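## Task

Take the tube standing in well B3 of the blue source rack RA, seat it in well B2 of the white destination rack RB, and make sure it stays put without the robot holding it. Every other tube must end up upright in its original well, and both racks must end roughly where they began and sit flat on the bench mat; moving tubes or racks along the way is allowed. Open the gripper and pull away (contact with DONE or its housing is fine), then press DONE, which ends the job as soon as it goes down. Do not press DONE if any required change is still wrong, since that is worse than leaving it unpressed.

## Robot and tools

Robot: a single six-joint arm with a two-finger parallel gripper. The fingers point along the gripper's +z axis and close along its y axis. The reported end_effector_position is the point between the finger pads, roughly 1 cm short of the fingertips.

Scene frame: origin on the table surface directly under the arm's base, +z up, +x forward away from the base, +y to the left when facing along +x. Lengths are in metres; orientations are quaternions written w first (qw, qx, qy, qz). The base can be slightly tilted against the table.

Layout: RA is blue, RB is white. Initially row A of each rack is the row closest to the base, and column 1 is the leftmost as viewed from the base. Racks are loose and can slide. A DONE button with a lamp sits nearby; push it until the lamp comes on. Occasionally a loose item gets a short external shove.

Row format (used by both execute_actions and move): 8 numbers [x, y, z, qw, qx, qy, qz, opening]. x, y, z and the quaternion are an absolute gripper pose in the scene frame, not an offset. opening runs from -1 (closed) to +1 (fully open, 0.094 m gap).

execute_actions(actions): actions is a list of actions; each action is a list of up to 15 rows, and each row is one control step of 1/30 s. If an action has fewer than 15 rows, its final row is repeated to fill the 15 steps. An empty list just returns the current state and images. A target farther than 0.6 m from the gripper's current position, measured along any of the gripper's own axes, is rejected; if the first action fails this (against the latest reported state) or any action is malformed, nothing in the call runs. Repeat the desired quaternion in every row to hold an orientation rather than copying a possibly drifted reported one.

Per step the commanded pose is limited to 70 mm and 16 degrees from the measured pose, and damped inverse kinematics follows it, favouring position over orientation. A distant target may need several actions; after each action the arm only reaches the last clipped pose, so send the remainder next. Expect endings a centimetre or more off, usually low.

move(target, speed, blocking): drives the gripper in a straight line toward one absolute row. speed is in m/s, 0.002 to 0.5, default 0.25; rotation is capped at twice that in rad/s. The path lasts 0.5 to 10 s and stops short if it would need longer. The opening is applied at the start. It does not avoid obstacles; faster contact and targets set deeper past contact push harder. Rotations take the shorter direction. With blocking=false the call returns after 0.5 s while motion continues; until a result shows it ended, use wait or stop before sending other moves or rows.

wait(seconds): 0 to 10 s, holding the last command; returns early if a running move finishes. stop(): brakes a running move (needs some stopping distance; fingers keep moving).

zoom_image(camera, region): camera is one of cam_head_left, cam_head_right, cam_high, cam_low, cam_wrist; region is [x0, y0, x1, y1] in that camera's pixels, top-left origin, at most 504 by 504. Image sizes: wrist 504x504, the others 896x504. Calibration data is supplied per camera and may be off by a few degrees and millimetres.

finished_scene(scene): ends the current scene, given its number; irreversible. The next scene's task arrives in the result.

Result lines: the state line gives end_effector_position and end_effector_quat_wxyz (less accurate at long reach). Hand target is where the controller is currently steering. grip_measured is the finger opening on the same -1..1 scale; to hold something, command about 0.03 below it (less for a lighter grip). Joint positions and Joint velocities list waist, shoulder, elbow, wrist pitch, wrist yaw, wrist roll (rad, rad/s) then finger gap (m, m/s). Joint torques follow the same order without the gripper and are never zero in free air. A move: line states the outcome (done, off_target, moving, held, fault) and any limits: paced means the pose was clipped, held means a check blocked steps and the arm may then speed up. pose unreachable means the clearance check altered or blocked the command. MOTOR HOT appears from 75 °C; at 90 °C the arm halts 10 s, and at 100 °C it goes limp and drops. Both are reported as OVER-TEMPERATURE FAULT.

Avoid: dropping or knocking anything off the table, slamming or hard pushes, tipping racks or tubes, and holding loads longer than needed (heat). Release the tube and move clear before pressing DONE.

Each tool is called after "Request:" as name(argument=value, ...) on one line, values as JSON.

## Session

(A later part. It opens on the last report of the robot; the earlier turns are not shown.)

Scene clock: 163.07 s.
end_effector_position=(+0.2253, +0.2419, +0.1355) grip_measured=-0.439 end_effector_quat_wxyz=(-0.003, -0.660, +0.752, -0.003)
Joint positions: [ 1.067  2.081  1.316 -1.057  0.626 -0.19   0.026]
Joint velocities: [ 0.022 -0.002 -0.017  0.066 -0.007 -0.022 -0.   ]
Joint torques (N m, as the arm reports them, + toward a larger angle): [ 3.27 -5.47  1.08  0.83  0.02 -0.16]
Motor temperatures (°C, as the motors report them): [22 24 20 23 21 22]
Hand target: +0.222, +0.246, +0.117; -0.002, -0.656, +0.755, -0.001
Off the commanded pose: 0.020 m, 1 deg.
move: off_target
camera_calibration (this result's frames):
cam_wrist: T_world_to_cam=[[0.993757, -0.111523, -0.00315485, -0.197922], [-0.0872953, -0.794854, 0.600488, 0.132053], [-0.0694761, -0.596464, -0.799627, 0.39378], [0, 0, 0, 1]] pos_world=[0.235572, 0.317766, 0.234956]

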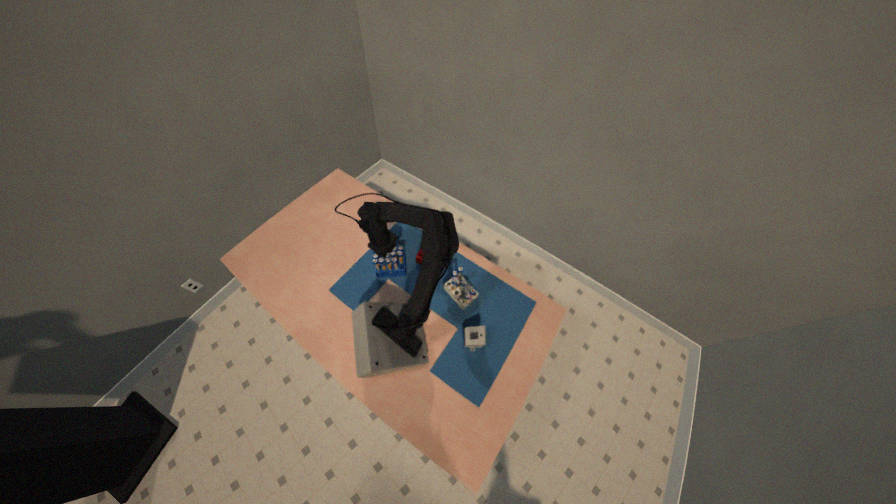

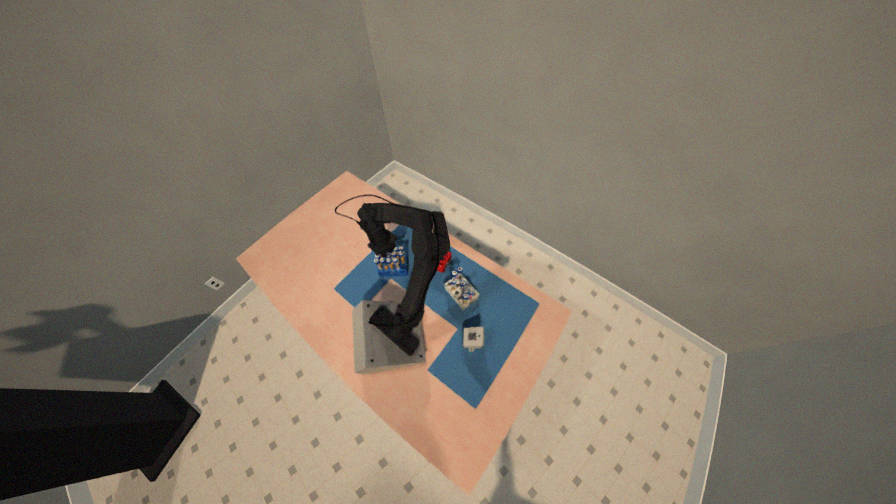

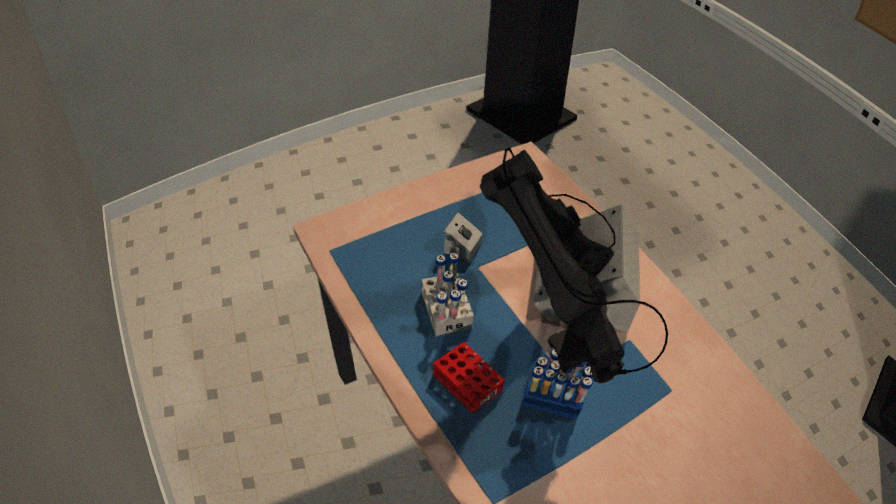

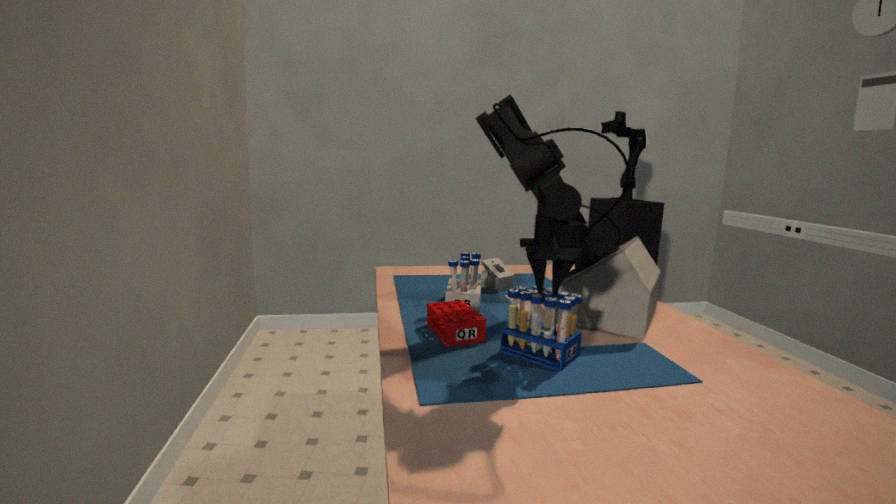

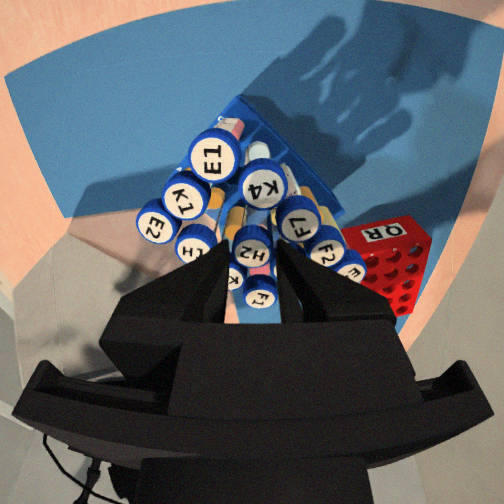

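Request:
move(target=[0.228,0.252,0.175,0,0.656,-0.755,0,-0.44], speed=0.06)

Request:
move(target=[0.228,0.252,0.141,0,0.656,-0.755,0,-0.44], speed=0.03)

Request:
move(target=[0.223,0.253,0.116,0,0.656,-0.755,0,-0.44], speed=0.015)

Scene clock: 170.60 s.
end_effector_position=(+0.2303, +0.2428, +0.1645) grip_measured=-0.439 end_effector_quat_wxyz=(-0.012, -0.656, +0.755, -0.006)
Joint positions: [ 1.102  2.092  1.438 -1.214  0.612 -0.125  0.026]
Joint velocities: [ 0.007 -0.002  0.002 -0.066 -0.051  0.022  0.   ]
Joint torques (N m, as the arm reports them, + toward a larger angle): [ 7.2  -6.99  6.11 -0.1  -0.08  0.11]
Motor temperatures (°C, as the motors report them): [22 24 20 23 21 22]
Hand target: +0.228, +0.252, +0.175; -0.000, -0.656, +0.755, +0.001
Off the commanded pose: 0.014 m, 2 deg.
move: off_target
camera_calibration (this result's frames):
cam_wrist: T_world_to_cam=[[0.992494, -0.121871, -0.0101733, -0.198684], [-0.0900162, -0.784311, 0.613802, 0.111688], [-0.0827839, -0.608279, -0.789394, 0.422111], [0, 0, 0, 1]] pos_world=[0.24219, 0.320146, 0.262636]

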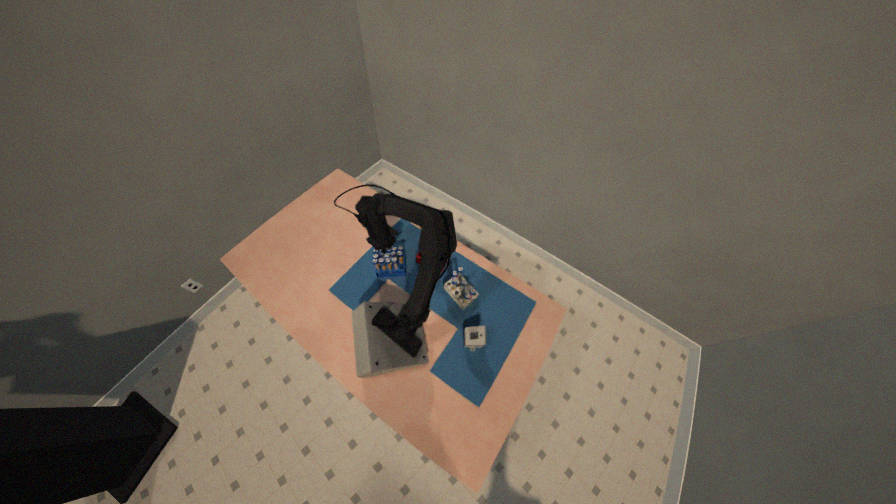

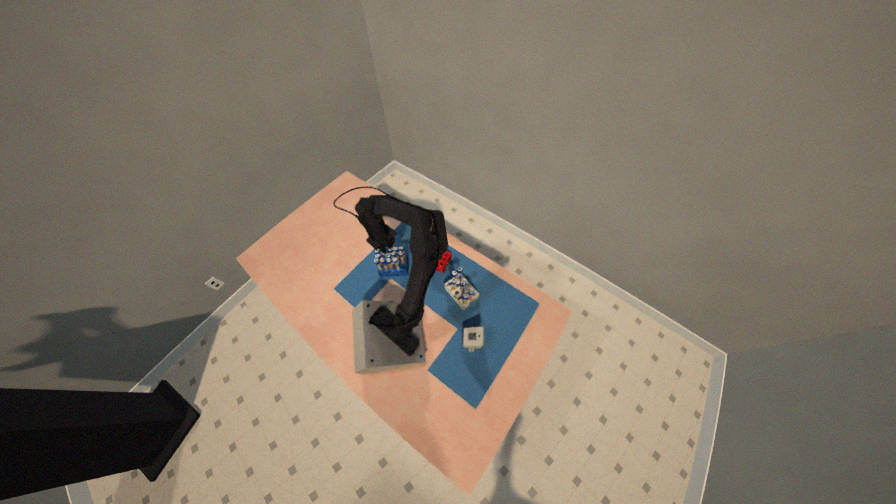

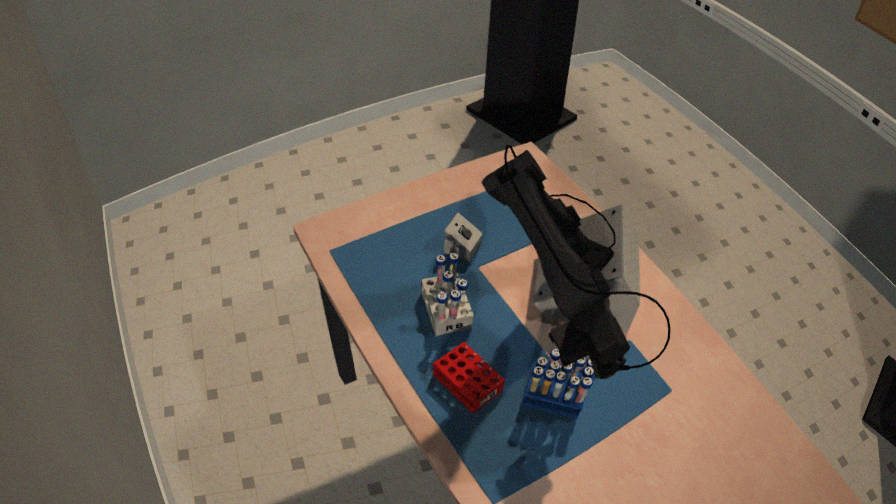

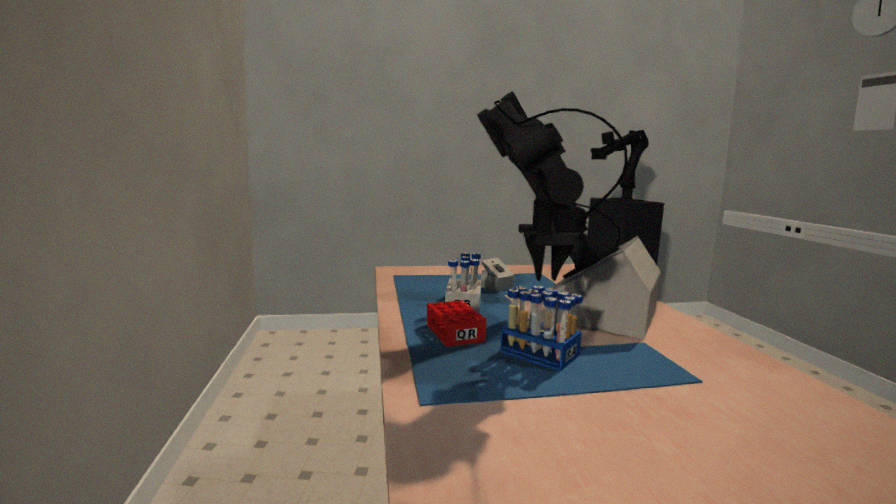

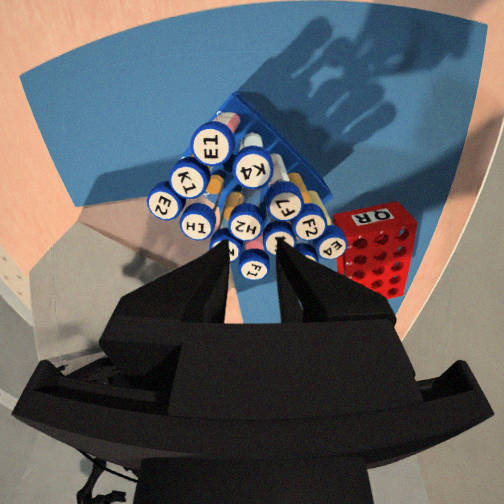

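Scene clock: 171.87 s.
end_effector_position=(+0.2294, +0.2474, +0.1418) grip_measured=-0.439 end_effector_quat_wxyz=(-0.007, -0.652, +0.758, -0.002)
Joint positions: [ 1.07   2.104  1.375 -1.101  0.619 -0.162  0.026]
Joint velocities: [-0.027  0.007 -0.017  0.081 -0.066 -0.022  0.001]
Joint torques (N m, as the arm reports them, + toward a larger angle): [ 5.56 -7.1   3.99  0.25  0.02 -0.09]
Motor temperatures (°C, as the motors report them): [22 24 20 23 21 22]
Hand target: +0.228, +0.252, +0.141; -0.000, -0.656, +0.755, -0.000
Off the commanded pose: 0.005 m, 1 deg.
move: done
camera_calibration (this result's frames):
cam_wrist: T_world_to_cam=[[0.991252, -0.131576, -0.0103872, -0.194709], [-0.0986478, -0.790862, 0.603992, 0.134103], [-0.0876858, -0.597683, -0.796923, 0.406467], [0, 0, 0, 1]] pos_world=[0.241876, 0.323376, 0.240903]

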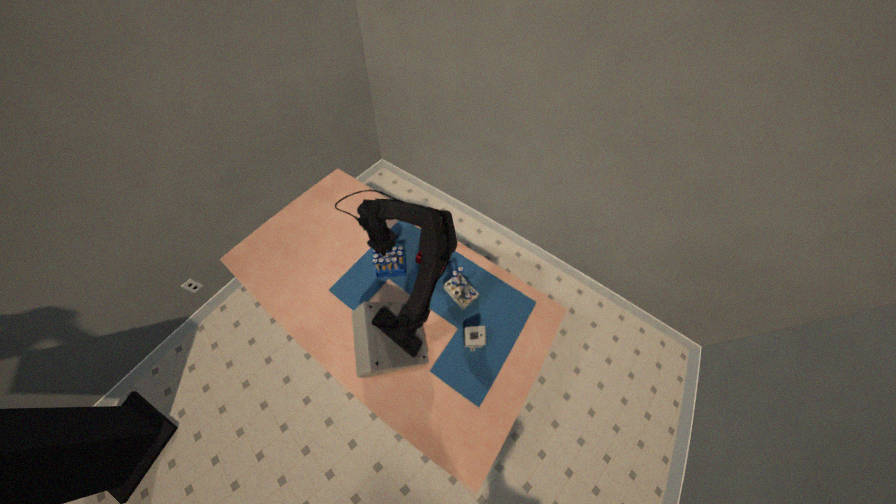

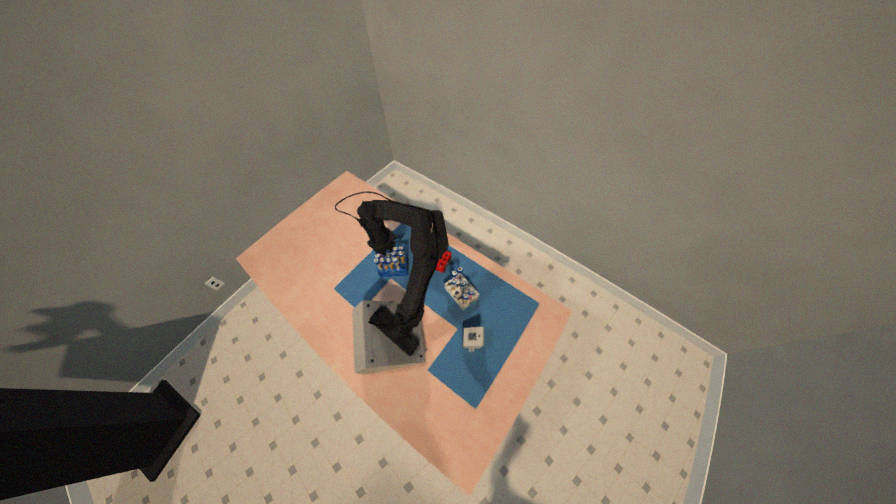

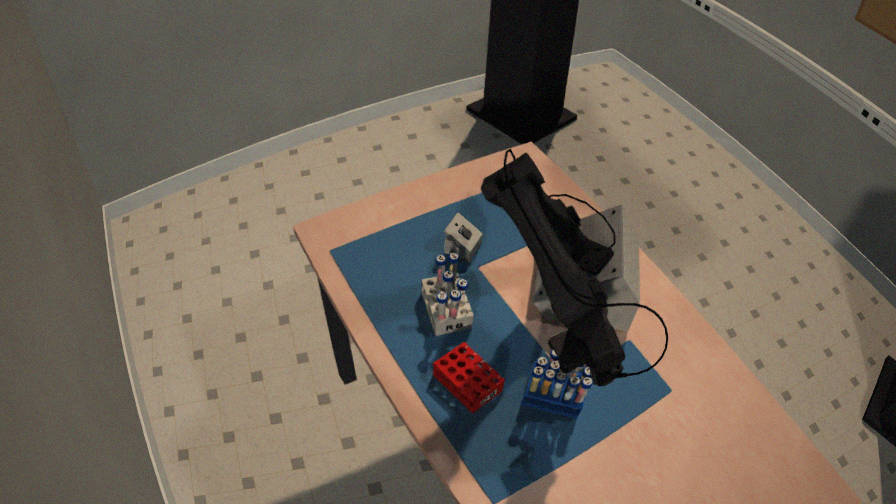

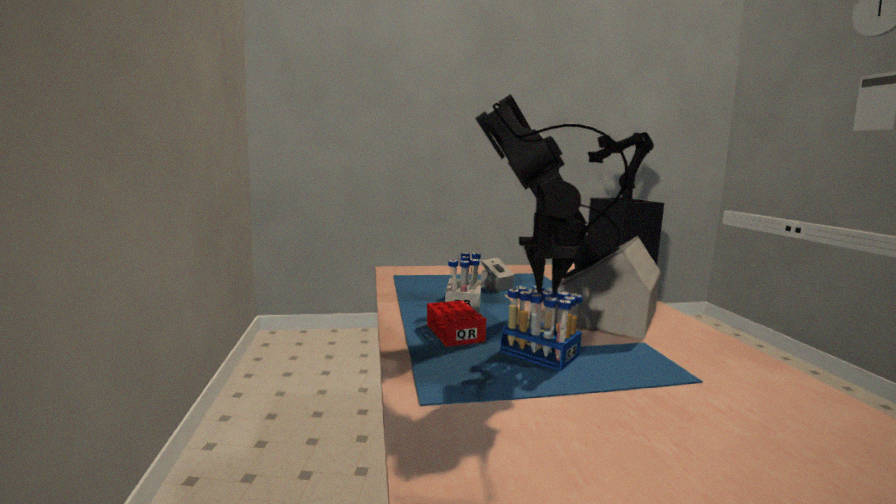

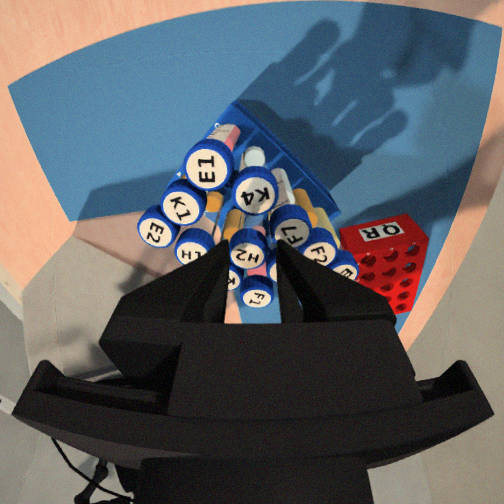

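Scene clock: 173.90 s.
end_effector_position=(+0.2302, +0.2489, +0.1366) grip_measured=-0.439 end_effector_quat_wxyz=(+0.004, -0.658, +0.753, -0.009)
Joint positions: [ 1.07   2.104  1.349 -1.059  0.642 -0.187  0.026]
Joint velocities: [ 0.002 -0.017 -0.017  0.007 -0.022  0.007 -0.   ]
Joint torques (N m, as the arm reports them, + toward a larger angle): [ 3.32 -5.65  0.73  0.81 -0.13 -0.15]
Motor temperatures (°C, as the motors report them): [22 24 20 23 21 22]
Hand target: +0.223, +0.252, +0.117; -0.001, -0.656, +0.755, -0.001
Off the commanded pose: 0.022 m, 1 deg.
move: off_target
camera_calibration (this result's frames):
cam_wrist: T_world_to_cam=[[0.993246, -0.115089, 0.0147167, -0.203446], [-0.101013, -0.795335, 0.597695, 0.141011], [-0.0570836, -0.595144, -0.801589, 0.396226], [0, 0, 0, 1]] pos_world=[0.238934, 0.324548, 0.236323]

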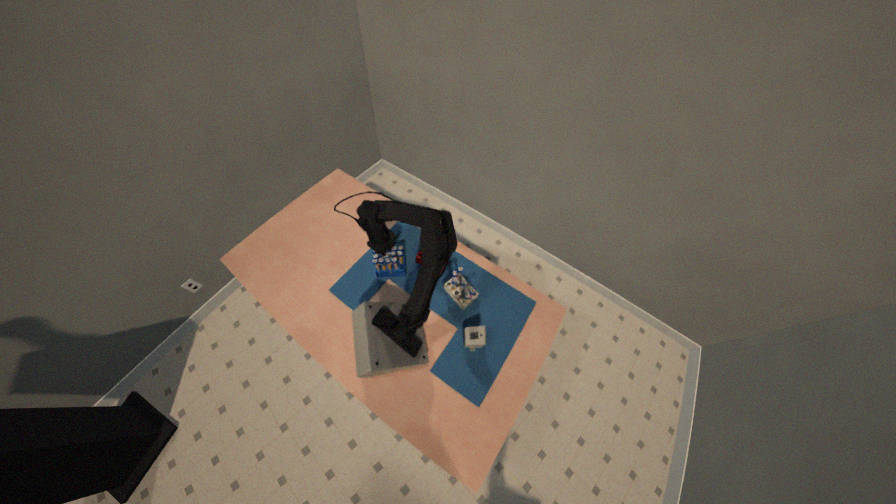

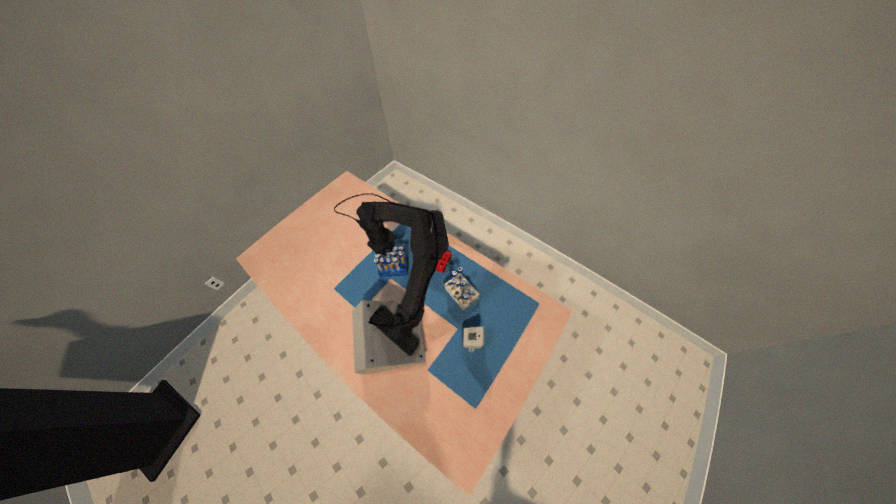

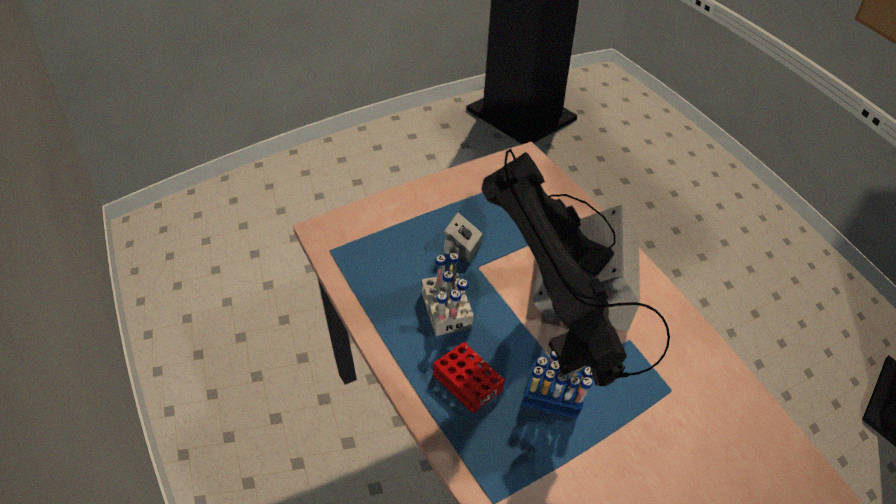

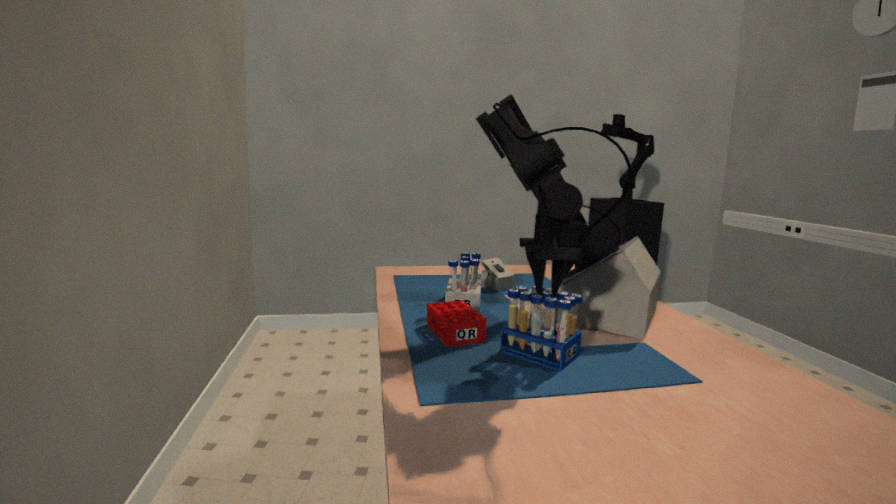

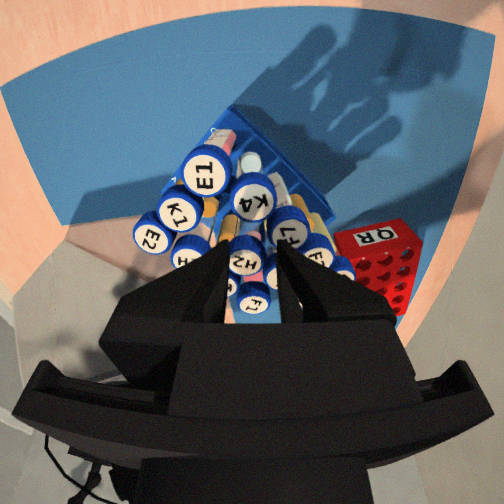

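Request:
move(target=[0.224,0.252,0.175,0,0.656,-0.755,0,-0.44], speed=0.06)

Request:
move(target=[0.2245,0.252,0.116,0,0.656,-0.755,0,-0.44], speed=0.025)

Scene clock: 184.00 s.
end_effector_position=(+0.2243, +0.2437, +0.1618) grip_measured=-0.439 end_effector_quat_wxyz=(-0.015, -0.658, +0.753, -0.009)
Joint positions: [ 1.112  2.102  1.427 -1.209  0.61  -0.115  0.026]
Joint velocities: [-0.002 -0.012  0.002 -0.022  0.095  0.066 -0.002]
Joint torques (N m, as the arm reports them, + toward a larger angle): [ 7.17 -8.04  6.02 -0.06 -0.11  0.1 ]
Motor temperatures (°C, as the motors report them): [22 23 20 24 21 22]
Hand target: +0.224, +0.252, +0.175; -0.000, -0.656, +0.755, +0.001
Off the commanded pose: 0.016 m, 2 deg.
move: off_target
camera_calibration (this result's frames):
cam_wrist: T_world_to_cam=[[0.993322, -0.114858, -0.0109145, -0.19443], [-0.0833995, -0.780174, 0.619979, 0.109979], [-0.0797248, -0.614928, -0.784543, 0.42017], [0, 0, 0, 1]] pos_world=[0.235802, 0.321845, 0.259335]

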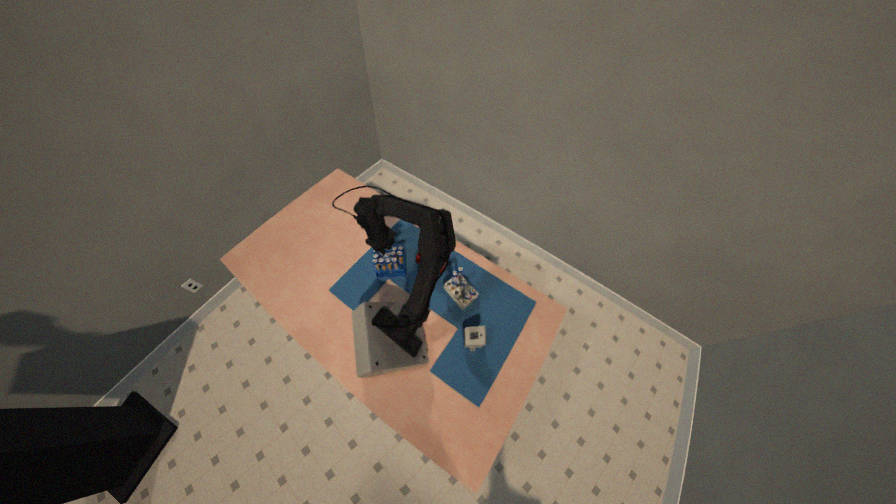

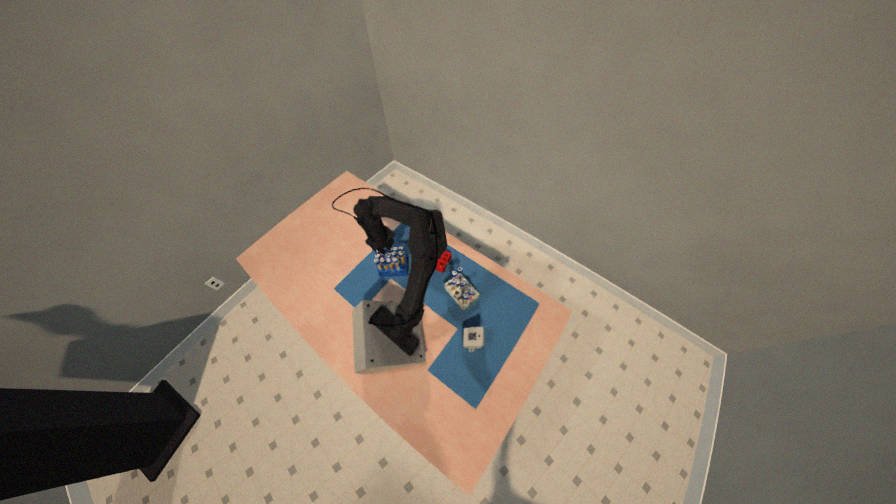

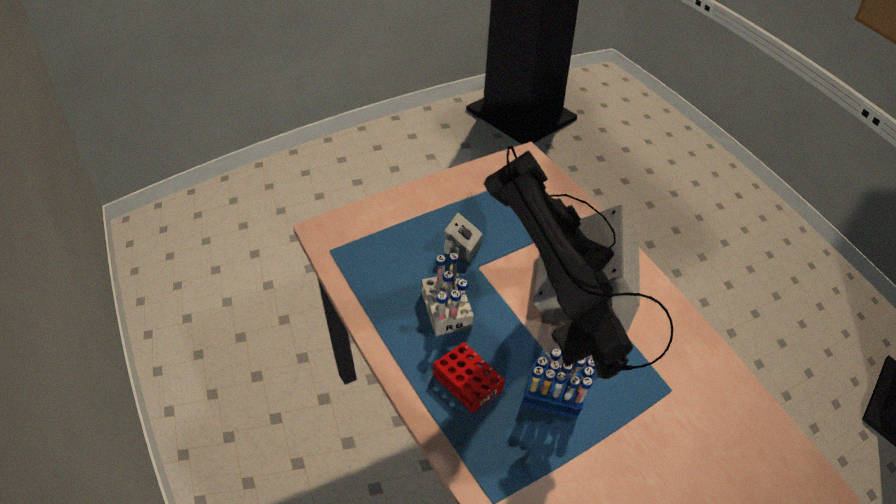

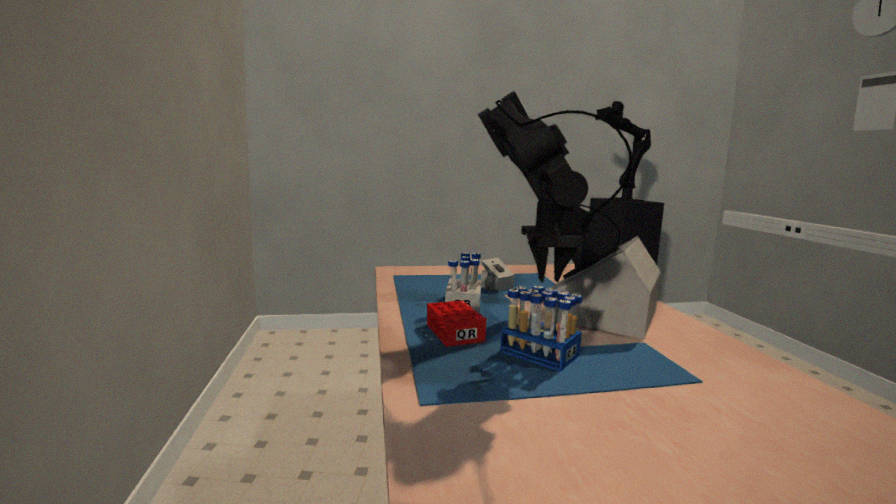

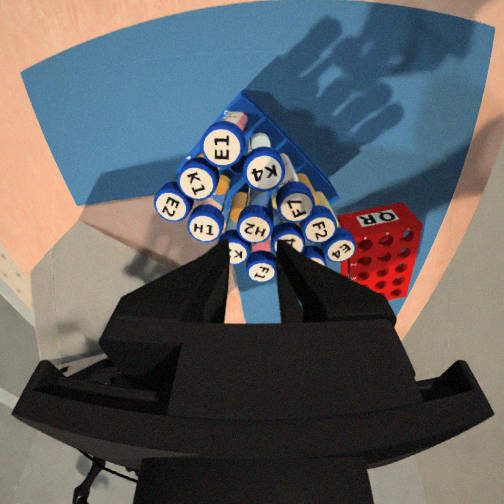

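Scene clock: 186.27 s.
end_effector_position=(+0.2251, +0.2421, +0.1212) grip_measured=-0.439 end_effector_quat_wxyz=(-0.012, -0.656, +0.755, -0.006)
Joint positions: [ 1.042  2.108  1.305 -1.023  0.628 -0.197  0.026]
Joint velocities: [ 0.022 -0.012 -0.002 -0.022  0.007 -0.051  0.001]
Joint torques (N m, as the arm reports them, + toward a larger angle): [ 5.2  -6.1   3.69  0.47  0.09 -0.1 ]
Motor temperatures (°C, as the motors report them): [22 23 20 24 21 22]
Hand target: +0.225, +0.251, +0.116; -0.000, -0.655, +0.755, -0.001
Off the commanded pose: 0.011 m, 2 deg.
move: off_target
camera_calibration (this result's frames):
cam_wrist: T_world_to_cam=[[0.992633, -0.120638, -0.0112059, -0.194291], [-0.0883699, -0.784179, 0.614211, 0.136815], [-0.0828846, -0.608696, -0.789063, 0.387141], [0, 0, 0, 1]] pos_world=[0.237039, 0.319499, 0.219268]

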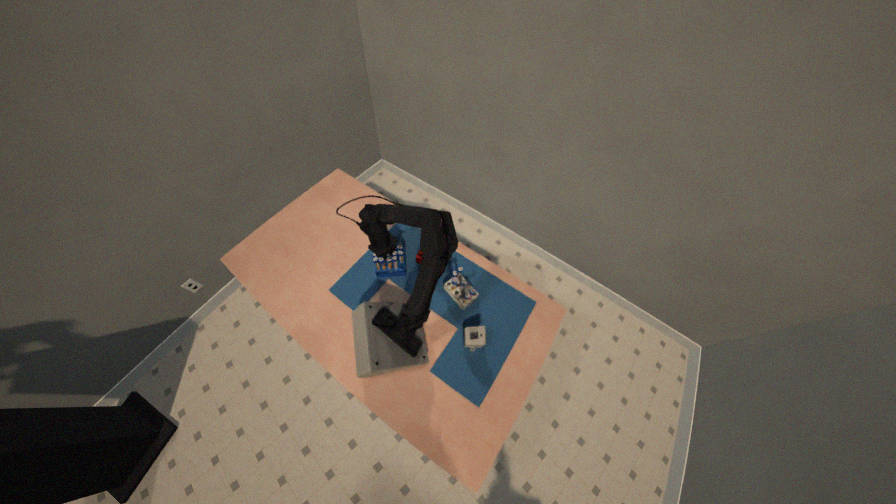

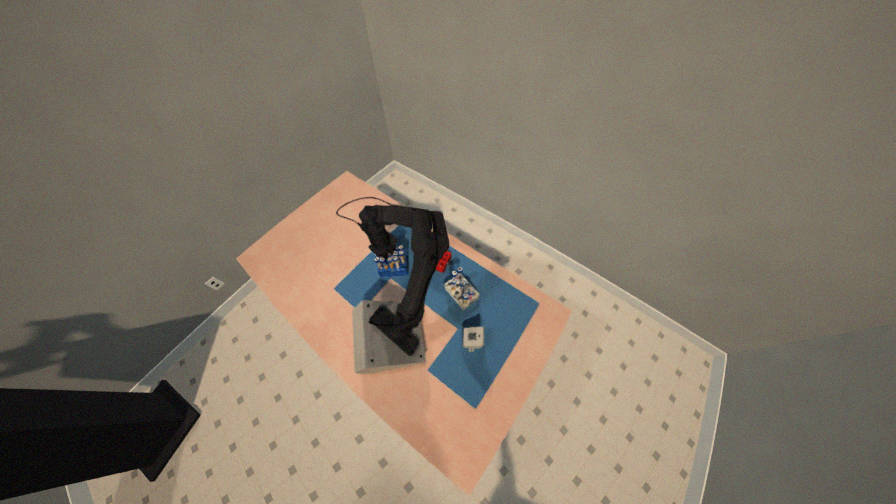

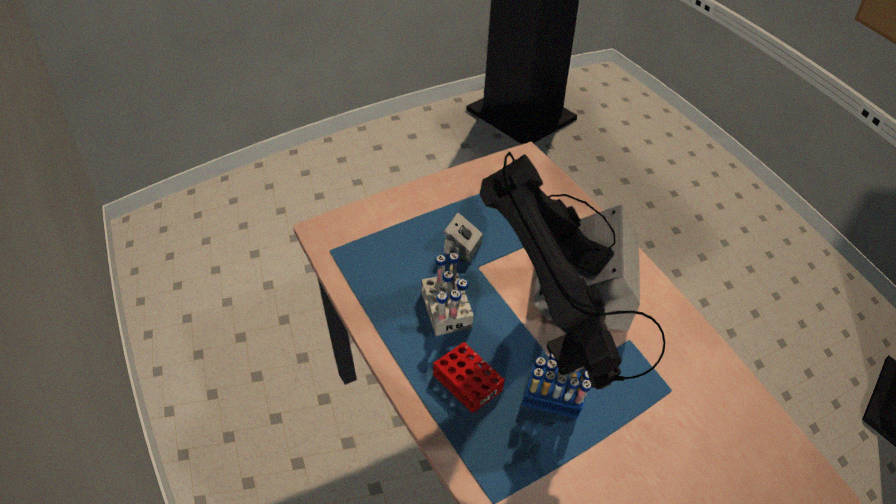

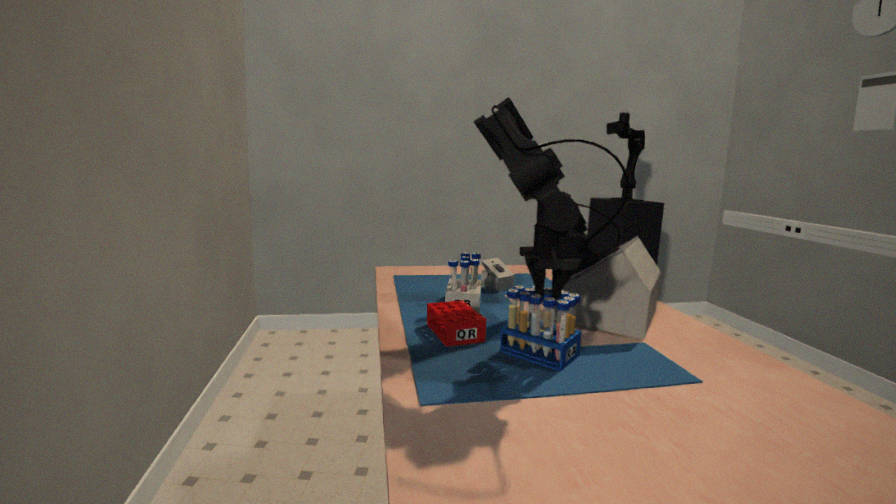

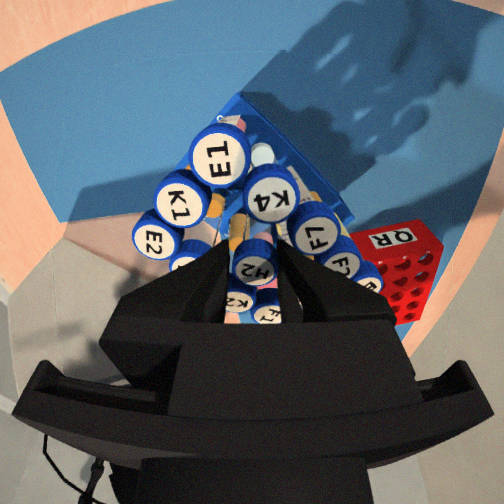

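In. Close.

Request:
move(target=[0.225,0.246,0.121,0,0.656,-0.755,0,-0.62], speed=0.02)

Scene clock: 189.87 s.
end_effector_position=(+0.2247, +0.2409, +0.1202) grip_measured=-0.548 end_effector_quat_wxyz=(-0.014, -0.657, +0.754, -0.008)
Joint positions: [ 1.041  2.108  1.3   -1.023  0.63  -0.198  0.021]
Joint velocities: [ 0.012 -0.007 -0.022 -0.022 -0.007  0.007  0.002]
Joint torques (N m, as the arm reports them, + toward a larger angle): [ 5.39 -8.39  3.09  0.39 -0.02 -0.1 ]
Motor temperatures (°C, as the motors report them): [22 23 20 24 21 22]
Hand target: +0.225, +0.246, +0.121; -0.000, -0.656, +0.755, -0.000
Off the commanded pose: 0.005 m, 2 deg.
move: done
camera_calibration (this result's frames):
cam_wrist: T_world_to_cam=[[0.992849, -0.118913, -0.0104782, -0.194598], [-0.0871263, -0.781847, 0.617353, 0.135227], [-0.0816039, -0.612026, -0.786616, 0.385787], [0, 0, 0, 1]] pos_world=[0.23647, 0.318698, 0.217945]

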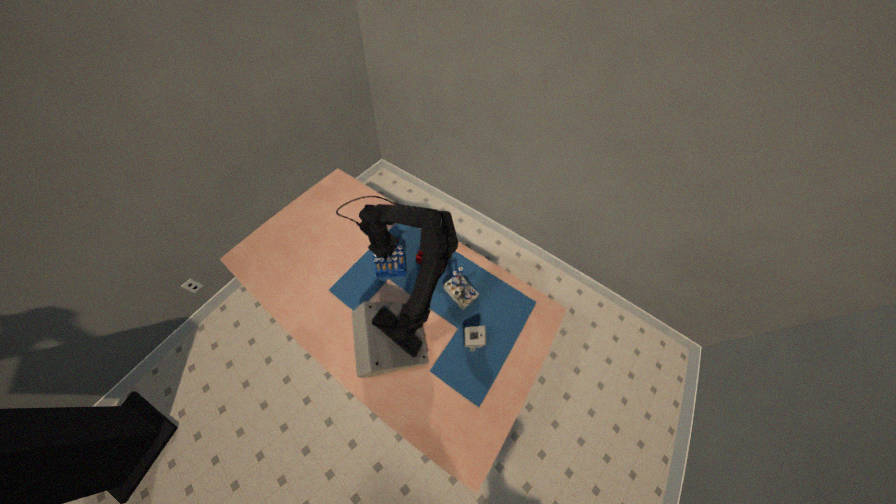

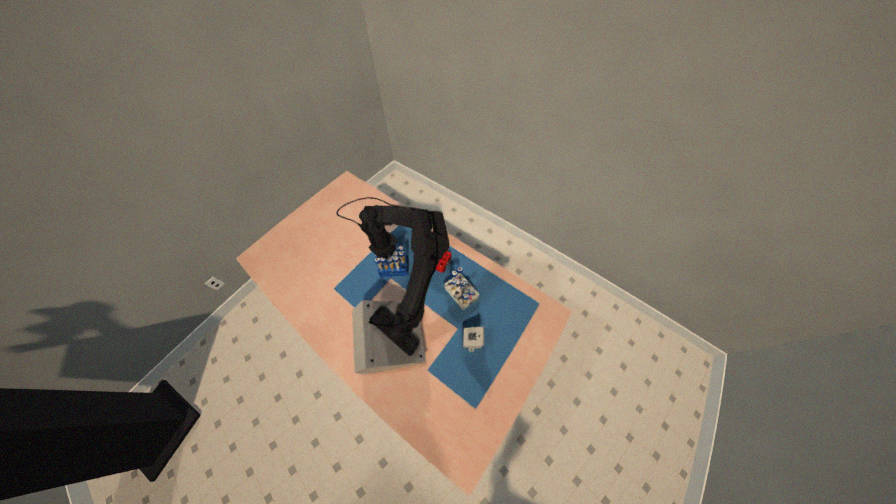

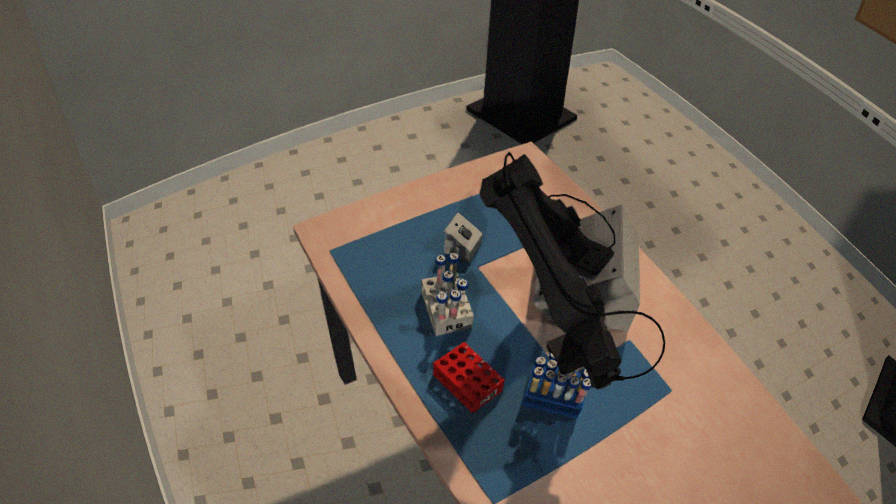

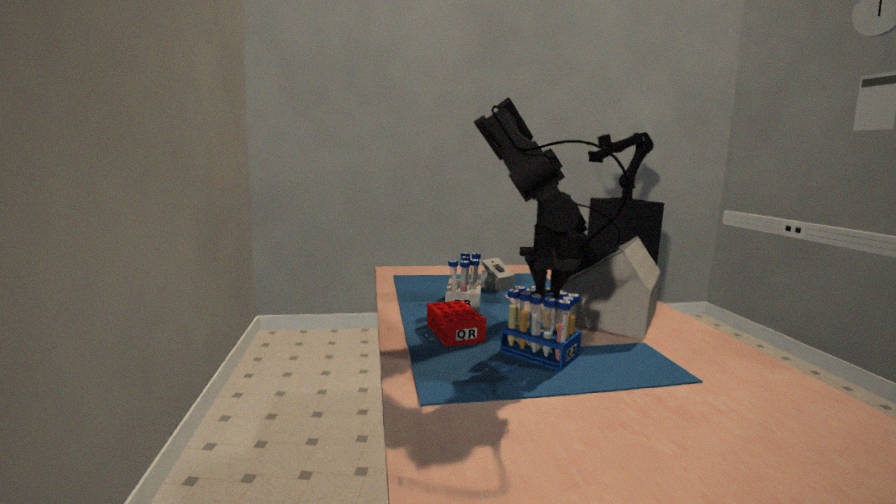

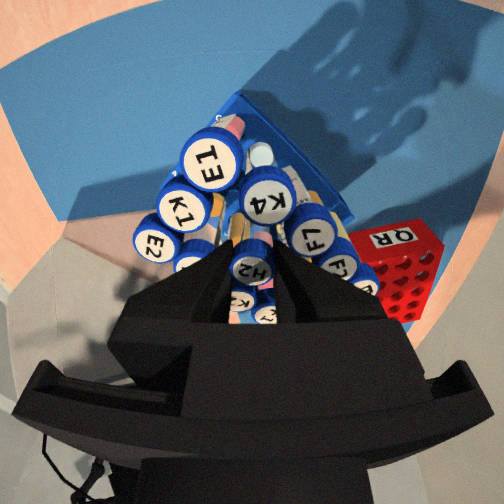

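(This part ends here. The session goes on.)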